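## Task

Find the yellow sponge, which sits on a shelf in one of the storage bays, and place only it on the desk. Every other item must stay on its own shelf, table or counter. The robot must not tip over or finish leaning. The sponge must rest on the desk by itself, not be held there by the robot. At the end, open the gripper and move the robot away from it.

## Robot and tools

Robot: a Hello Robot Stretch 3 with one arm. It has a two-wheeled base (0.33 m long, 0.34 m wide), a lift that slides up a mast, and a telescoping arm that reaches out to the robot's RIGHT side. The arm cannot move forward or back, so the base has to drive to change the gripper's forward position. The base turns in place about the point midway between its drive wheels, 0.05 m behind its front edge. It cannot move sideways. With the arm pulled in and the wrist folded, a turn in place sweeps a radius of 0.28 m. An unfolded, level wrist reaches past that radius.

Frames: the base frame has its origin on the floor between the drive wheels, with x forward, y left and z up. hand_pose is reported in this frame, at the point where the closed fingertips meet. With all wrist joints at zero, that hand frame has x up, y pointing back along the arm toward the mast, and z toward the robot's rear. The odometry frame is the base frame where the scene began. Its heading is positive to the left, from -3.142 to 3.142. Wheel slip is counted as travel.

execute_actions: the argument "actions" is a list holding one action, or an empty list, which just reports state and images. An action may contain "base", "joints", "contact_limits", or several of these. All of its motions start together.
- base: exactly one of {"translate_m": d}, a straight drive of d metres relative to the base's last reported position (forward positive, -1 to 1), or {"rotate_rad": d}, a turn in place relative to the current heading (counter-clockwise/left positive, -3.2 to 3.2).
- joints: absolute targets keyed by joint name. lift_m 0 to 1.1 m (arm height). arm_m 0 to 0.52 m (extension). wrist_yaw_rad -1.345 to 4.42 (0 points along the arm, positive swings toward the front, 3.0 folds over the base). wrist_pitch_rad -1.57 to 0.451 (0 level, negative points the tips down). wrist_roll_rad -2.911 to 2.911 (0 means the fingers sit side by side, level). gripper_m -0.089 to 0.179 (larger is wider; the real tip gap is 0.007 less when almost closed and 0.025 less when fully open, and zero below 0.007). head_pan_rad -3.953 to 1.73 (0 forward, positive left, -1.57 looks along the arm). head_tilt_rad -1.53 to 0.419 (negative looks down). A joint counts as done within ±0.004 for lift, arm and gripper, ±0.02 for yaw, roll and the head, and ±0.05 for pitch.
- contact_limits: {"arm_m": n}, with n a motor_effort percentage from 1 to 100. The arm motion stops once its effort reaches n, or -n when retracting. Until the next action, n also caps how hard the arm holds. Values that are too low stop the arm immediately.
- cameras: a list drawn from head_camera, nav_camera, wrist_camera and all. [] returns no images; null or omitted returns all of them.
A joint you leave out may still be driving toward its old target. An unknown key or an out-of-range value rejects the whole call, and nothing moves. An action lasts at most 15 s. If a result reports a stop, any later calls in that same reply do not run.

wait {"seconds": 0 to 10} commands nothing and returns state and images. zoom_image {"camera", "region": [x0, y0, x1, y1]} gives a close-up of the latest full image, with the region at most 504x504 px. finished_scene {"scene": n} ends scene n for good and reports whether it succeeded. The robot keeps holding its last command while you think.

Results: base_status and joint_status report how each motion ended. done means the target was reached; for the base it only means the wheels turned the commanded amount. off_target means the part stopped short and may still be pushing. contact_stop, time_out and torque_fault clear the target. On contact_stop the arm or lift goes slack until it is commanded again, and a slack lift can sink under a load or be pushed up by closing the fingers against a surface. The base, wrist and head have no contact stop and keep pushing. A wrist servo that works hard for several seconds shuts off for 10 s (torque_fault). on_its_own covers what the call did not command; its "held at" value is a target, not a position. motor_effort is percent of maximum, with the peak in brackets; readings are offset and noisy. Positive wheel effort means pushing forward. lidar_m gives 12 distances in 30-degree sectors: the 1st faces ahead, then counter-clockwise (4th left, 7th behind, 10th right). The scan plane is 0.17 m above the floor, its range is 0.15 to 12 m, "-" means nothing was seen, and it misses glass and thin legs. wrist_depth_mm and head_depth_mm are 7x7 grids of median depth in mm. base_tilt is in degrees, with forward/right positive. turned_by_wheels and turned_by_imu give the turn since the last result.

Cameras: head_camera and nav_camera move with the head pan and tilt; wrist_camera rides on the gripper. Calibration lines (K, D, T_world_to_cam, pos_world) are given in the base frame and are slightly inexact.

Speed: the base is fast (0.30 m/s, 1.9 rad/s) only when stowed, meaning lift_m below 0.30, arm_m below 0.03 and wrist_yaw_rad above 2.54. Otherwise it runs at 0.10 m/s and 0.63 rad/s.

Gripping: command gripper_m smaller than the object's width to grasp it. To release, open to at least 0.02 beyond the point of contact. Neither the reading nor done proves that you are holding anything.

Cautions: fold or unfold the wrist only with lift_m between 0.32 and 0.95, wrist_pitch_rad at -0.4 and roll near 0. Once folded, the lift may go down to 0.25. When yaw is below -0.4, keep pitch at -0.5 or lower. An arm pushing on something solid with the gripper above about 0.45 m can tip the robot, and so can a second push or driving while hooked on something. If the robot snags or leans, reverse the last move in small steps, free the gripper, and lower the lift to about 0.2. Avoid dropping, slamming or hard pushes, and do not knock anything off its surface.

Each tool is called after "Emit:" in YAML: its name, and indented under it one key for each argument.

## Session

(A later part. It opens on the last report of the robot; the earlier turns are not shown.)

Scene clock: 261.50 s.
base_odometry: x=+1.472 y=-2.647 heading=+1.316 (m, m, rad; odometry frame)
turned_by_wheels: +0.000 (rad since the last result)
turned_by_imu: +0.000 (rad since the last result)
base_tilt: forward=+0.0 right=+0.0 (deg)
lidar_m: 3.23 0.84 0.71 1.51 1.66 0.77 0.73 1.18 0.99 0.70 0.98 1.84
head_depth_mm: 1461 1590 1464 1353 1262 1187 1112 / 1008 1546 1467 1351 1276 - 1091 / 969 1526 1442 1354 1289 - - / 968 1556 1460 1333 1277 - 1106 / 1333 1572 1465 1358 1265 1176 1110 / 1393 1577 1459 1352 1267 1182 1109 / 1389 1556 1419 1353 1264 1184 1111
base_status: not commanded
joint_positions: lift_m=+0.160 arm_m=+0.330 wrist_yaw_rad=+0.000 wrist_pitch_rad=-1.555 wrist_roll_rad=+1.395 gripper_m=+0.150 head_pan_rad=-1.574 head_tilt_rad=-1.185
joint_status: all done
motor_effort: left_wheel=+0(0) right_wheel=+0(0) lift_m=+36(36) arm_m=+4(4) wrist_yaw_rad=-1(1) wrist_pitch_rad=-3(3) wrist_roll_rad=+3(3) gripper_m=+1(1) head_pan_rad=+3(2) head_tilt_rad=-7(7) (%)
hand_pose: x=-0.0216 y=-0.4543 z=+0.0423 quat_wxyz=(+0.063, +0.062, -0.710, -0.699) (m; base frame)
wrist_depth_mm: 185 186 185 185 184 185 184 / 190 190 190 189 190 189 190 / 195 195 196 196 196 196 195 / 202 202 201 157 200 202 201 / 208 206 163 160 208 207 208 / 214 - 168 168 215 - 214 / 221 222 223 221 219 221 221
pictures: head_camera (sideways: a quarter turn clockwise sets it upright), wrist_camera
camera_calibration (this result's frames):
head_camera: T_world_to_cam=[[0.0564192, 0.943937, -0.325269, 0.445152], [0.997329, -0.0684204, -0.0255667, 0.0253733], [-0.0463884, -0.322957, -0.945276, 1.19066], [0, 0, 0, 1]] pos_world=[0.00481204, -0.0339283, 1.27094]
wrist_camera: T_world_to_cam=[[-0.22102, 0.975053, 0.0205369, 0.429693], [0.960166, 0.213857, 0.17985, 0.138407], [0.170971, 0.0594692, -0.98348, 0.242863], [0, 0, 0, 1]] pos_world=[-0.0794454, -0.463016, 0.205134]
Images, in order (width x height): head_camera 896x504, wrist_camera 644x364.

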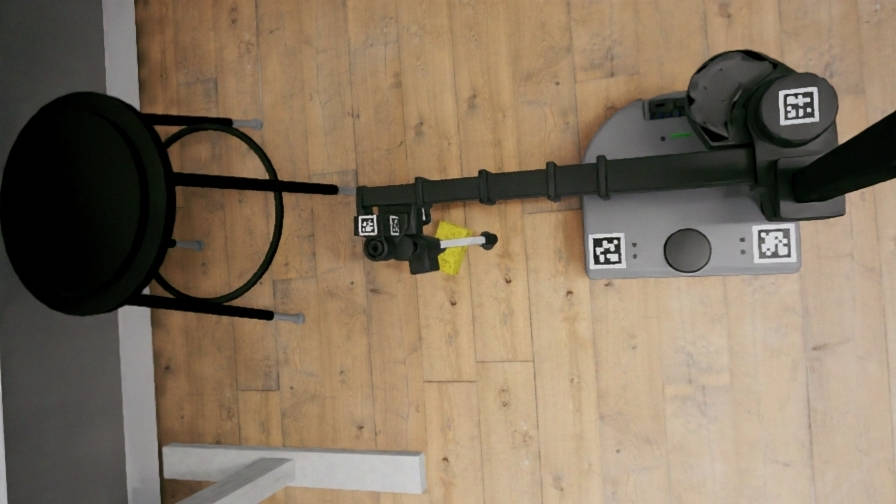

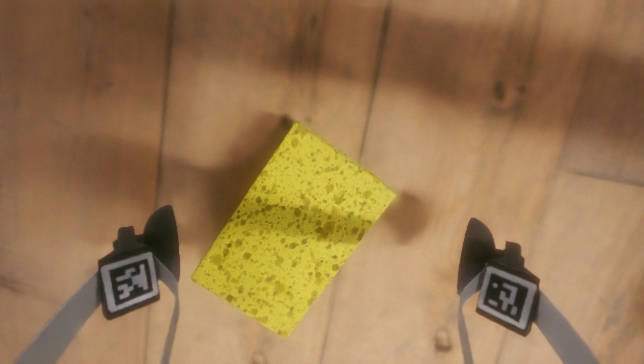

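Good. Lower slightly and close.

Emit:
execute_actions:
  actions:
    - {"joints":{"lift_m":0.15,"gripper_m":0.03}}
  cameras: ["wrist_camera"]

Emit:
execute_actions:
  actions:
    - {"joints":{"lift_m":0.5,"arm_m":0.0}}
  cameras: ["wrist_camera"]

Scene clock: 267.07 s.
base_odometry: x=+1.472 y=-2.647 heading=+1.316 (m, m, rad; odometry frame)
turned_by_wheels: +0.000 (rad since the last result)
turned_by_imu: +0.001 (rad since the last result)
base_tilt: forward=+0.1 right=+0.0 (deg)
lidar_m: 3.22 0.84 0.71 1.52 1.67 0.77 0.73 1.19 0.99 0.70 0.98 1.84
head_depth_mm: 1459 1582 1471 1355 1263 1184 1110 / 1008 1555 1467 1360 1277 - 1090 / 966 1532 1446 1354 1288 - - / 970 1544 1463 1316 1274 - 1102 / 1334 1567 1453 1348 1265 1185 1112 / 1399 1568 1455 1359 1261 1183 1111 / 1383 1565 1422 1354 1269 1182 1110
base_status: not commanded
joint_positions: lift_m=+0.150 arm_m=+0.330 wrist_yaw_rad=+0.000 wrist_pitch_rad=-1.555 wrist_roll_rad=+1.395 gripper_m=+0.031 head_pan_rad=-1.574 head_tilt_rad=-1.185
joint_status: all done
motor_effort: left_wheel=+0(0) right_wheel=+0(0) lift_m=+36(39) arm_m=+4(4) wrist_yaw_rad=+0(1) wrist_pitch_rad=-3(3) wrist_roll_rad=+3(3) gripper_m=-23(100) head_pan_rad=+2(2) head_tilt_rad=-7(7) (%)
hand_pose: x=-0.0216 y=-0.4543 z=+0.0323 quat_wxyz=(+0.063, +0.062, -0.710, -0.699) (m; base frame)
wrist_depth_mm: 176 176 175 175 176 176 175 / 181 181 181 181 180 180 180 / 186 187 185 184 185 186 186 / 192 192 192 144 189 191 191 / 198 198 194 149 195 196 197 / 204 204 155 153 204 204 202 / 210 210 209 209 209 209 211
pictures: wrist_camera
camera_calibration (this result's frames):
wrist_camera: T_world_to_cam=[[-0.22102, 0.975053, 0.0205392, 0.429899], [0.960166, 0.213857, 0.17985, 0.140205], [0.170971, 0.0594716, -0.98348, 0.233028], [0, 0, 0, 1]] pos_world=[-0.0794454, -0.463017, 0.195133]
Images, in order (width x height): wrist_camera 644x364.

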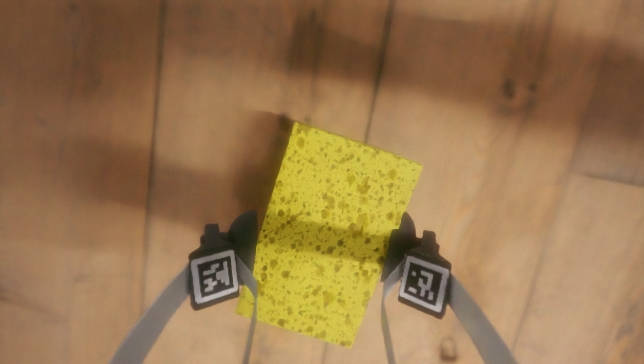

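Scene clock: 271.07 s.
base_odometry: x=+1.472 y=-2.647 heading=+1.316 (m, m, rad; odometry frame)
turned_by_wheels: +0.000 (rad since the last result)
turned_by_imu: +0.001 (rad since the last result)
base_tilt: forward=+0.1 right=+0.0 (deg)
lidar_m: 3.24 0.84 0.71 1.52 1.67 0.77 0.72 1.18 0.99 0.71 0.98 1.84
head_depth_mm: 1460 1586 1465 1354 1263 1201 - / 1005 1550 1462 1360 1265 - - / 970 1533 1448 1358 - - - / 971 1549 1460 1358 1265 - 1098 / 1328 1569 1464 1352 1265 1186 1111 / 1398 1572 1462 1361 1264 1181 1111 / 1394 1551 1419 1349 1261 1183 1108
base_status: not commanded
joint_positions: lift_m=+0.500 arm_m=+0.000 wrist_yaw_rad=+0.000 wrist_pitch_rad=-1.555 wrist_roll_rad=+1.395 gripper_m=+0.031 head_pan_rad=-1.574 head_tilt_rad=-1.185
joint_status: all done
motor_effort: left_wheel=+0(0) right_wheel=+0(0) lift_m=+48(52) arm_m=-4(5) wrist_yaw_rad=+0(1) wrist_pitch_rad=-3(3) wrist_roll_rad=+3(3) gripper_m=-22(22) head_pan_rad=+3(3) head_tilt_rad=-7(7) (%)
hand_pose: x=-0.0216 y=-0.1249 z=+0.3819 quat_wxyz=(+0.063, +0.062, -0.710, -0.699) (m; base frame)
wrist_depth_mm: 500 501 501 499 - - 499 / 511 508 512 515 - - 516 / 535 527 530 142 - - 524 / 543 543 546 144 144 - 522 / 562 556 553 149 149 - 561 / 578 583 155 153 584 571 583 / 607 602 603 599 583 602 593
pictures: wrist_camera
camera_calibration (this result's frames):
wrist_camera: T_world_to_cam=[[-0.22102, 0.975048, 0.0207935, 0.101403], [0.960166, 0.21381, 0.179906, 0.00684657], [0.170971, 0.0597281, -0.983464, 0.557309], [0, 0, 0, 1]] pos_world=[-0.0794454, -0.133624, 0.544753]
Images, in order (width x height): wrist_camera 644x364.

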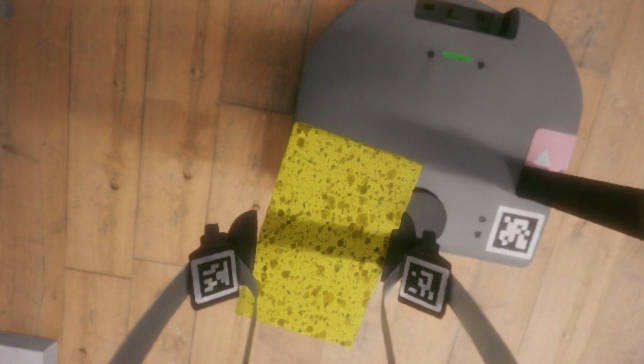

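Emit:
execute_actions:
  actions:
    - {"joints":{"lift_m":1.1,"wrist_pitch_rad":-0.6,"wrist_roll_rad":0,"head_tilt_rad":-0.6}}
  cameras: []

Emit:
execute_actions:
  actions:
    - {"joints":{"arm_m":0.42},"contact_limits":{"arm_m":15}}

Scene clock: 292.80 s.
base_odometry: x=+1.472 y=-2.647 heading=+1.316 (m, m, rad; odometry frame)
turned_by_wheels: +0.000 (rad since the last result)
turned_by_imu: +0.002 (rad since the last result)
base_tilt: forward=+0.0 right=+0.0 (deg)
lidar_m: 3.22 0.84 0.71 1.52 1.66 0.77 0.73 1.18 0.99 0.70 0.97 1.84
head_depth_mm: - - - - - 1348 1173 / - - - - - 1344 1176 / - - - - - 1353 1180 / 1099 1183 704 357 1403 1396 1182 / 1098 1169 785 646 1703 1395 1188 / 1088 1165 790 650 1705 1400 1186 / 1080 1174 794 653 1370 1368 1186
base_status: not commanded
joint_positions: lift_m=+1.100 arm_m=+0.000 wrist_yaw_rad=+0.000 wrist_pitch_rad=-0.617 wrist_roll_rad=+0.007 gripper_m=+0.031 head_pan_rad=-1.574 head_tilt_rad=-0.606
joint_status: all done
motor_effort: left_wheel=+0(0) right_wheel=+0(0) lift_m=+49(51) arm_m=-3(4) wrist_yaw_rad=+1(1) wrist_pitch_rad=+7(7) wrist_roll_rad=-2(1) gripper_m=-22(22) head_pan_rad=+2(2) head_tilt_rad=+4(35) (%)
hand_pose: x=-0.0216 y=-0.3403 z=+1.0706 quat_wxyz=(+0.672, +0.214, -0.676, -0.216) (m; base frame)
wrist_depth_mm: 664 663 687 679 707 696 725 / 508 511 516 523 536 538 543 / 415 420 426 426 425 441 439 / - 933 - 145 392 - - / - - - 149 - - - / - - 155 154 - - - / - - - - - - -
pictures: none
No camera images: the call's "cameras" was empty. Leave "cameras" out to get every camera's image.

Scene clock: 297.10 s.
base_odometry: x=+1.472 y=-2.647 heading=+1.316 (m, m, rad; odometry frame)
turned_by_wheels: +0.000 (rad since the last result)
turned_by_imu: +0.001 (rad since the last result)
base_tilt: forward=+0.0 right=+0.0 (deg)
lidar_m: 3.23 0.84 0.71 1.51 1.67 0.77 0.72 1.18 0.99 0.71 0.97 1.84
head_depth_mm: 1136 1194 760 1658 1677 1372 1167 / 1116 1191 767 1107 1575 1381 1173 / - 1183 773 1088 1090 1353 1180 / 1084 691 774 1088 1398 1389 1179 / 1094 1168 783 1611 1701 1395 1185 / 1090 1162 788 652 1706 1398 1191 / 1084 1167 794 655 1369 1368 1194
base_status: not commanded
joint_positions: lift_m=+1.100 arm_m=+0.420 wrist_yaw_rad=+0.000 wrist_pitch_rad=-0.617 wrist_roll_rad=+0.006 gripper_m=+0.031 head_pan_rad=-1.574 head_tilt_rad=-0.606
joint_status: all done
motor_effort: left_wheel=+0(0) right_wheel=+0(0) lift_m=+49(49) arm_m=+4(1) wrist_yaw_rad=+0(1) wrist_pitch_rad=+7(7) wrist_roll_rad=-2(2) gripper_m=-22(22) head_pan_rad=+3(3) head_tilt_rad=+3(3) (%)
contact_limits: arm_m 15 (drawing in: default 24, maximum 39; extending or still: default 33, maximum 54)
hand_pose: x=-0.0216 y=-0.7597 z=+1.0706 quat_wxyz=(+0.672, +0.214, -0.675, -0.216) (m; base frame)
wrist_depth_mm: 600 599 609 608 620 619 626 / 504 520 523 522 527 536 538 / 412 412 418 421 428 429 432 / 350 355 351 145 344 363 367 / 302 307 305 148 297 311 315 / 268 271 155 153 261 276 277 / 239 240 240 234 244 247 245
pictures: head_camera (sideways: a quarter turn clockwise sets it upright), nav_camera (sideways: a quarter turn counterclockwise sets it upright), wrist_camera
camera_calibration (this result's frames):
head_camera: T_world_to_cam=[[0.0552357, 0.611814, -0.789071, 1.04941], [0.997316, -0.0718446, 0.0141076, -0.0262738], [-0.0480593, -0.787732, -0.61414, 0.760169], [0, 0, 0, 1]] pos_world=[0.00477156, -0.0451216, 1.29528]
nav_camera: T_world_to_cam=[[0.0250073, -0.602468, 0.797751, -0.999984], [-0.999517, -0.0297782, 0.00884346, 0.0465408], [0.0184277, -0.797588, -0.602922, 0.739578], [0, 0, 0, 1]] pos_world=[0.0578966, -0.0111939, 1.24323]
wrist_camera: T_world_to_cam=[[-0.998521, 0.00503725, 0.0541318, -0.0833179], [-0.0340193, 0.718775, -0.69441, 1.31693], [-0.0424065, -0.695225, -0.717541, 0.409662], [0, 0, 0, 1]] pos_world=[-0.0210214, -0.661348, 1.21295]
Images, in order (width x height): head_camera 896x504, nav_camera 672x504, wrist_camera 644x364.

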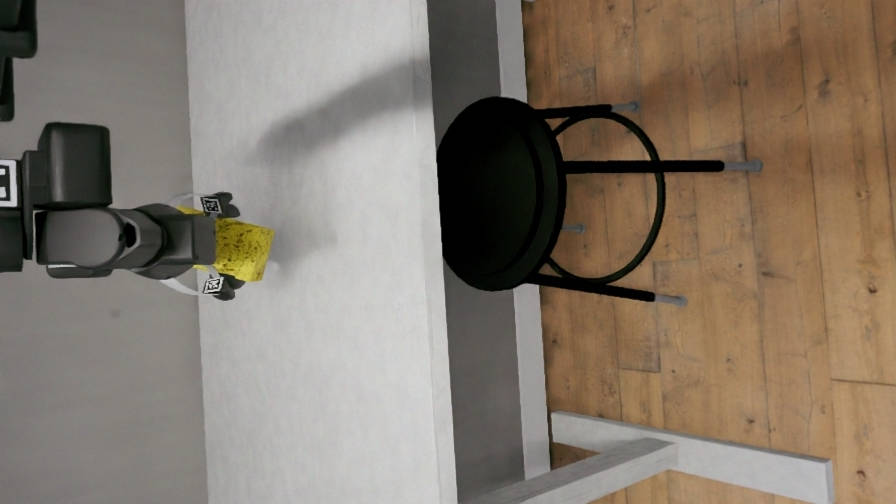

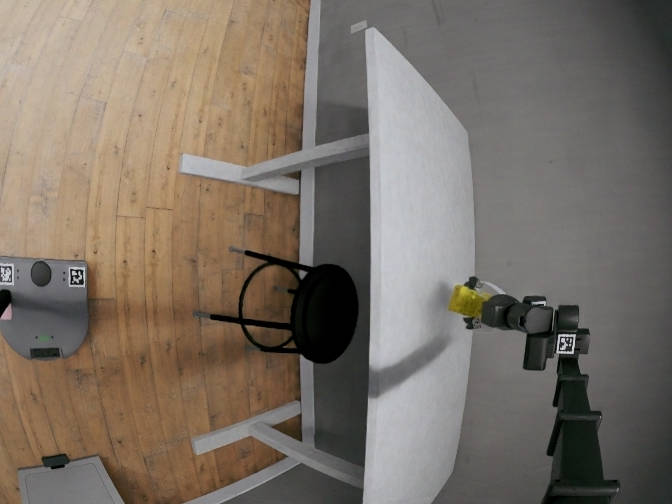

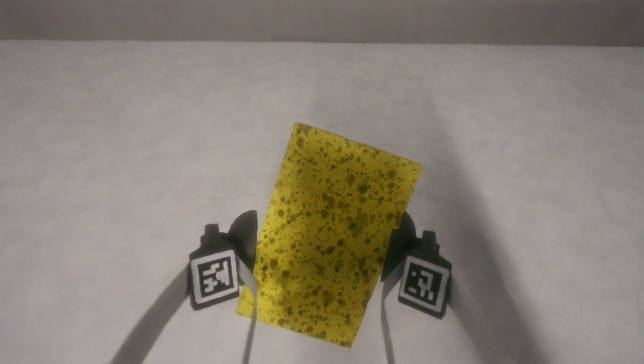

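Emit:
execute_actions:
  actions:
    - {"joints":{"lift_m":1.06,"arm_m":0.47}}
  cameras: ["head_camera"]

Emit:
execute_actions:
  actions:
    - {"joints":{"gripper_m":0.15}}
  cameras: []

Emit:
execute_actions:
  actions:
    - {"joints":{"lift_m":1.1,"wrist_pitch_rad":-0.3}}
  cameras: []

Emit:
execute_actions:
  actions:
    - {"joints":{"arm_m":0}}
  cameras: ["head_camera"]

Scene clock: 309.53 s.
base_odometry: x=+1.472 y=-2.647 heading=+1.316 (m, m, rad; odometry frame)
turned_by_wheels: +0.000 (rad since the last result)
turned_by_imu: +0.001 (rad since the last result)
base_tilt: forward=+0.0 right=+0.0 (deg)
lidar_m: 3.24 0.84 0.71 1.52 1.66 0.77 0.73 1.17 0.99 0.70 0.98 1.84
head_depth_mm: - 1109 761 1676 1673 1372 1170 / - 1189 765 1106 1579 1382 1175 / - 1131 772 1081 1090 1347 1180 / 1073 1139 756 1089 1394 1386 1183 / 1094 1164 784 1608 1696 1398 1189 / 1090 1161 788 648 1701 1403 1196 / 1082 1175 794 654 1372 1372 1187
base_status: not commanded
joint_positions: lift_m=+1.060 arm_m=+0.470 wrist_yaw_rad=+0.000 wrist_pitch_rad=-0.617 wrist_roll_rad=+0.006 gripper_m=+0.031 head_pan_rad=-1.574 head_tilt_rad=-0.606
joint_status: all done
motor_effort: left_wheel=+0(0) right_wheel=+0(0) lift_m=+37(42) arm_m=+4(7) wrist_yaw_rad=+0(0) wrist_pitch_rad=+7(7) wrist_roll_rad=-2(2) gripper_m=-22(23) head_pan_rad=+2(2) head_tilt_rad=+3(3) (%)
hand_pose: x=-0.0216 y=-0.8097 z=+1.0310 quat_wxyz=(+0.672, +0.214, -0.675, -0.216) (m; base frame)
wrist_depth_mm: 547 546 556 549 552 560 569 / 424 435 440 434 449 451 455 / 350 354 360 361 364 368 370 / 301 300 302 145 285 308 312 / 259 258 261 149 250 264 264 / 226 230 154 154 222 233 236 / 203 204 203 197 207 208 209
pictures: head_camera (sideways: a quarter turn clockwise sets it upright)
camera_calibration (this result's frames):
head_camera: T_world_to_cam=[[0.0552357, 0.611811, -0.789073, 1.04941], [0.997316, -0.0718446, 0.0141078, -0.0262741], [-0.0480593, -0.787734, -0.614137, 0.760166], [0, 0, 0, 1]] pos_world=[0.00477156, -0.0451216, 1.29528]
Images, in order (width x height): head_camera 896x504.

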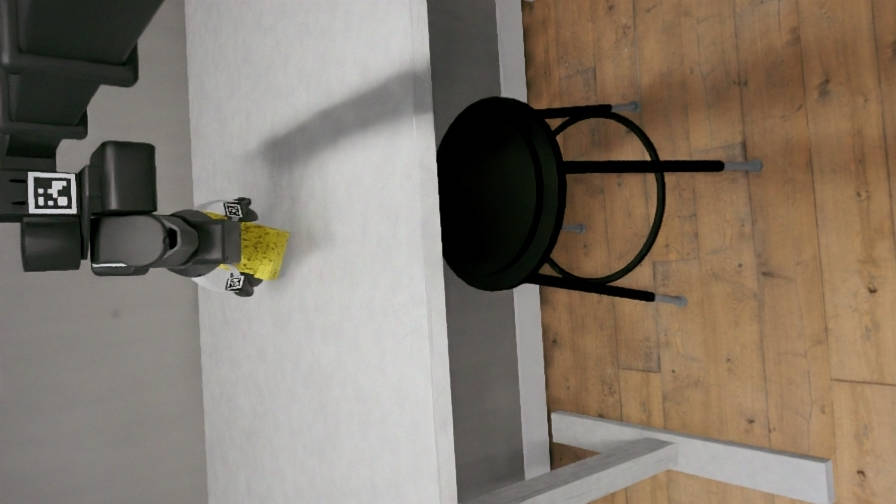

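Scene clock: 311.23 s.
base_odometry: x=+1.472 y=-2.647 heading=+1.316 (m, m, rad; odometry frame)
turned_by_wheels: +0.000 (rad since the last result)
turned_by_imu: +0.000 (rad since the last result)
base_tilt: forward=+0.0 right=+0.0 (deg)
lidar_m: 3.23 0.84 0.71 1.51 1.67 0.77 0.73 1.18 1.00 0.71 0.98 1.84
head_depth_mm: - 1110 761 1679 1659 1376 1172 / - 1191 765 1108 1581 1381 1174 / - 1128 772 1086 1091 1348 1178 / 1071 1058 772 1088 1398 1390 1183 / 1096 1169 784 1615 1701 1394 1186 / 1091 1165 788 649 1710 1406 1190 / 1082 1173 795 654 1371 1373 1186
base_status: not commanded
joint_positions: lift_m=+1.060 arm_m=+0.470 wrist_yaw_rad=+0.000 wrist_pitch_rad=-0.617 wrist_roll_rad=+0.006 gripper_m=+0.150 head_pan_rad=-1.574 head_tilt_rad=-0.606
joint_status: all done
motor_effort: left_wheel=+0(0) right_wheel=+0(0) lift_m=+37(36) arm_m=+4(4) wrist_yaw_rad=+0(0) wrist_pitch_rad=+7(7) wrist_roll_rad=-2(2) gripper_m=+0(100) head_pan_rad=+2(3) head_tilt_rad=+3(3) (%)
hand_pose: x=-0.0216 y=-0.8097 z=+1.0310 quat_wxyz=(+0.672, +0.214, -0.675, -0.216) (m; base frame)
wrist_depth_mm: 541 550 553 544 552 566 566 / 431 432 442 444 447 453 454 / 352 350 355 355 363 367 371 / 298 294 301 301 305 305 309 / 257 266 262 212 262 274 268 / 230 - 230 183 231 - 233 / 202 203 204 178 202 204 208
pictures: none
No camera images: the call's "cameras" was empty. Leave "cameras" out to get every camera's image.

Scene clock: 312.40 s.
base_odometry: x=+1.472 y=-2.647 heading=+1.316 (m, m, rad; odometry frame)
turned_by_wheels: +0.000 (rad since the last result)
turned_by_imu: +0.000 (rad since the last result)
base_tilt: forward=+0.0 right=+0.0 (deg)
lidar_m: 3.23 0.84 0.71 1.52 1.66 0.77 0.73 1.18 0.99 0.70 0.97 1.84
head_depth_mm: 1139 1197 762 1665 1667 1377 1170 / 1122 1190 765 1103 1588 1376 1179 / 1145 1184 770 1084 1090 1357 1183 / - 1138 771 1089 1401 1391 1182 / 1097 1164 783 1611 1702 1394 1185 / 1091 1163 789 649 1697 1405 1184 / 1082 1171 795 653 1370 1373 1181
base_status: not commanded
joint_positions: lift_m=+1.100 arm_m=+0.470 wrist_yaw_rad=+0.000 wrist_pitch_rad=-0.320 wrist_roll_rad=+0.006 gripper_m=+0.150 head_pan_rad=-1.574 head_tilt_rad=-0.606
joint_status: all done
motor_effort: left_wheel=+0(0) right_wheel=+0(0) lift_m=+48(51) arm_m=+4(4) wrist_yaw_rad=+0(1) wrist_pitch_rad=+8(9) wrist_roll_rad=-2(2) gripper_m=+1(1) head_pan_rad=+2(1) head_tilt_rad=+4(3) (%)
hand_pose: x=-0.0215 y=-0.8503 z=+1.1351 quat_wxyz=(+0.696, +0.113, -0.700, -0.113) (m; base frame)
wrist_depth_mm: 536 533 539 541 542 540 548 / 580 585 599 585 586 589 586 / 624 620 632 633 634 640 631 / 562 569 583 581 595 602 604 / 435 469 454 453 460 484 469 / 365 - 367 372 378 - 381 / 308 310 311 314 314 306 315
pictures: none
No camera images: the call's "cameras" was empty. Leave "cameras" out to get every camera's image.

Scene clock: 317.03 s.
base_odometry: x=+1.472 y=-2.647 heading=+1.316 (m, m, rad; odometry frame)
turned_by_wheels: +0.000 (rad since the last result)
turned_by_imu: +0.001 (rad since the last result)
base_tilt: forward=+0.0 right=+0.0 (deg)
lidar_m: 3.21 0.84 0.71 1.52 1.66 0.77 0.73 1.18 1.00 0.70 0.98 1.85
head_depth_mm: - - - - - 1384 1175 / - - - - - 1369 1174 / - - - - - 1353 1180 / 1084 - 785 1129 1556 1387 1181 / 1097 1167 874 1615 1696 1396 1188 / 1087 1164 792 650 1707 1406 1194 / 1084 1170 795 655 1370 1373 1187
base_status: not commanded
joint_positions: lift_m=+1.100 arm_m=+0.000 wrist_yaw_rad=+0.000 wrist_pitch_rad=-0.319 wrist_roll_rad=+0.006 gripper_m=+0.150 head_pan_rad=-1.574 head_tilt_rad=-0.606
joint_status: all done
motor_effort: left_wheel=+0(1) right_wheel=+0(0) lift_m=+49(49) arm_m=-4(3) wrist_yaw_rad=+0(0) wrist_pitch_rad=+8(8) wrist_roll_rad=-1(2) gripper_m=+0(1) head_pan_rad=+3(2) head_tilt_rad=+3(3) (%)
hand_pose: x=-0.0215 y=-0.3810 z=+1.1352 quat_wxyz=(+0.696, +0.112, -0.700, -0.113) (m; base frame)
wrist_depth_mm: 941 947 952 963 989 953 935 / - - - - - - - / - 813 818 831 840 862 861 / 575 585 586 596 604 618 621 / 453 473 452 456 463 485 470 / 391 - 398 403 411 - 412 / - - - - - - -
pictures: head_camera (sideways: a quarter turn clockwise sets it upright)
camera_calibration (this result's frames):
head_camera: T_world_to_cam=[[0.055235, 0.611648, -0.7892, 1.04958], [0.997316, -0.0718415, 0.0141219, -0.0262925], [-0.0480596, -0.787861, -0.613974, 0.759954], [0, 0, 0, 1]] pos_world=[0.00477156, -0.045123, 1.29529]
Images, in order (width x height): head_camera 896x504.

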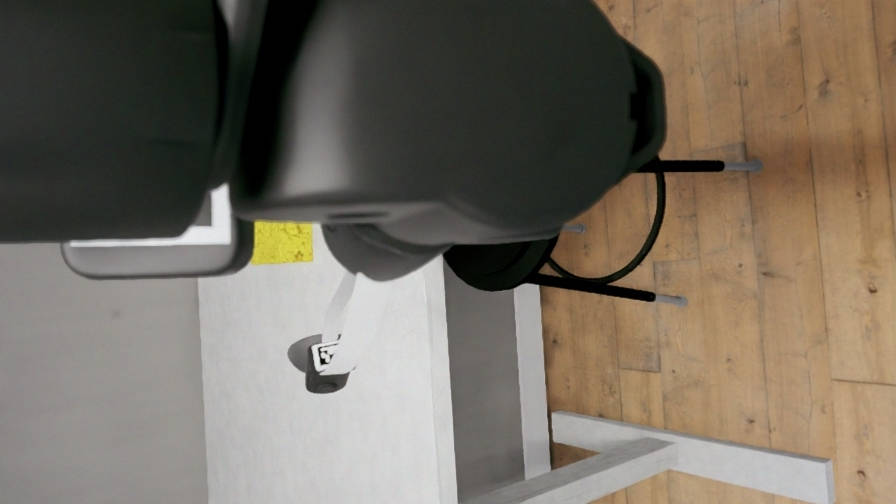

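Emit:
finished_scene:
  scene: 2

The scene is finished: the task was done.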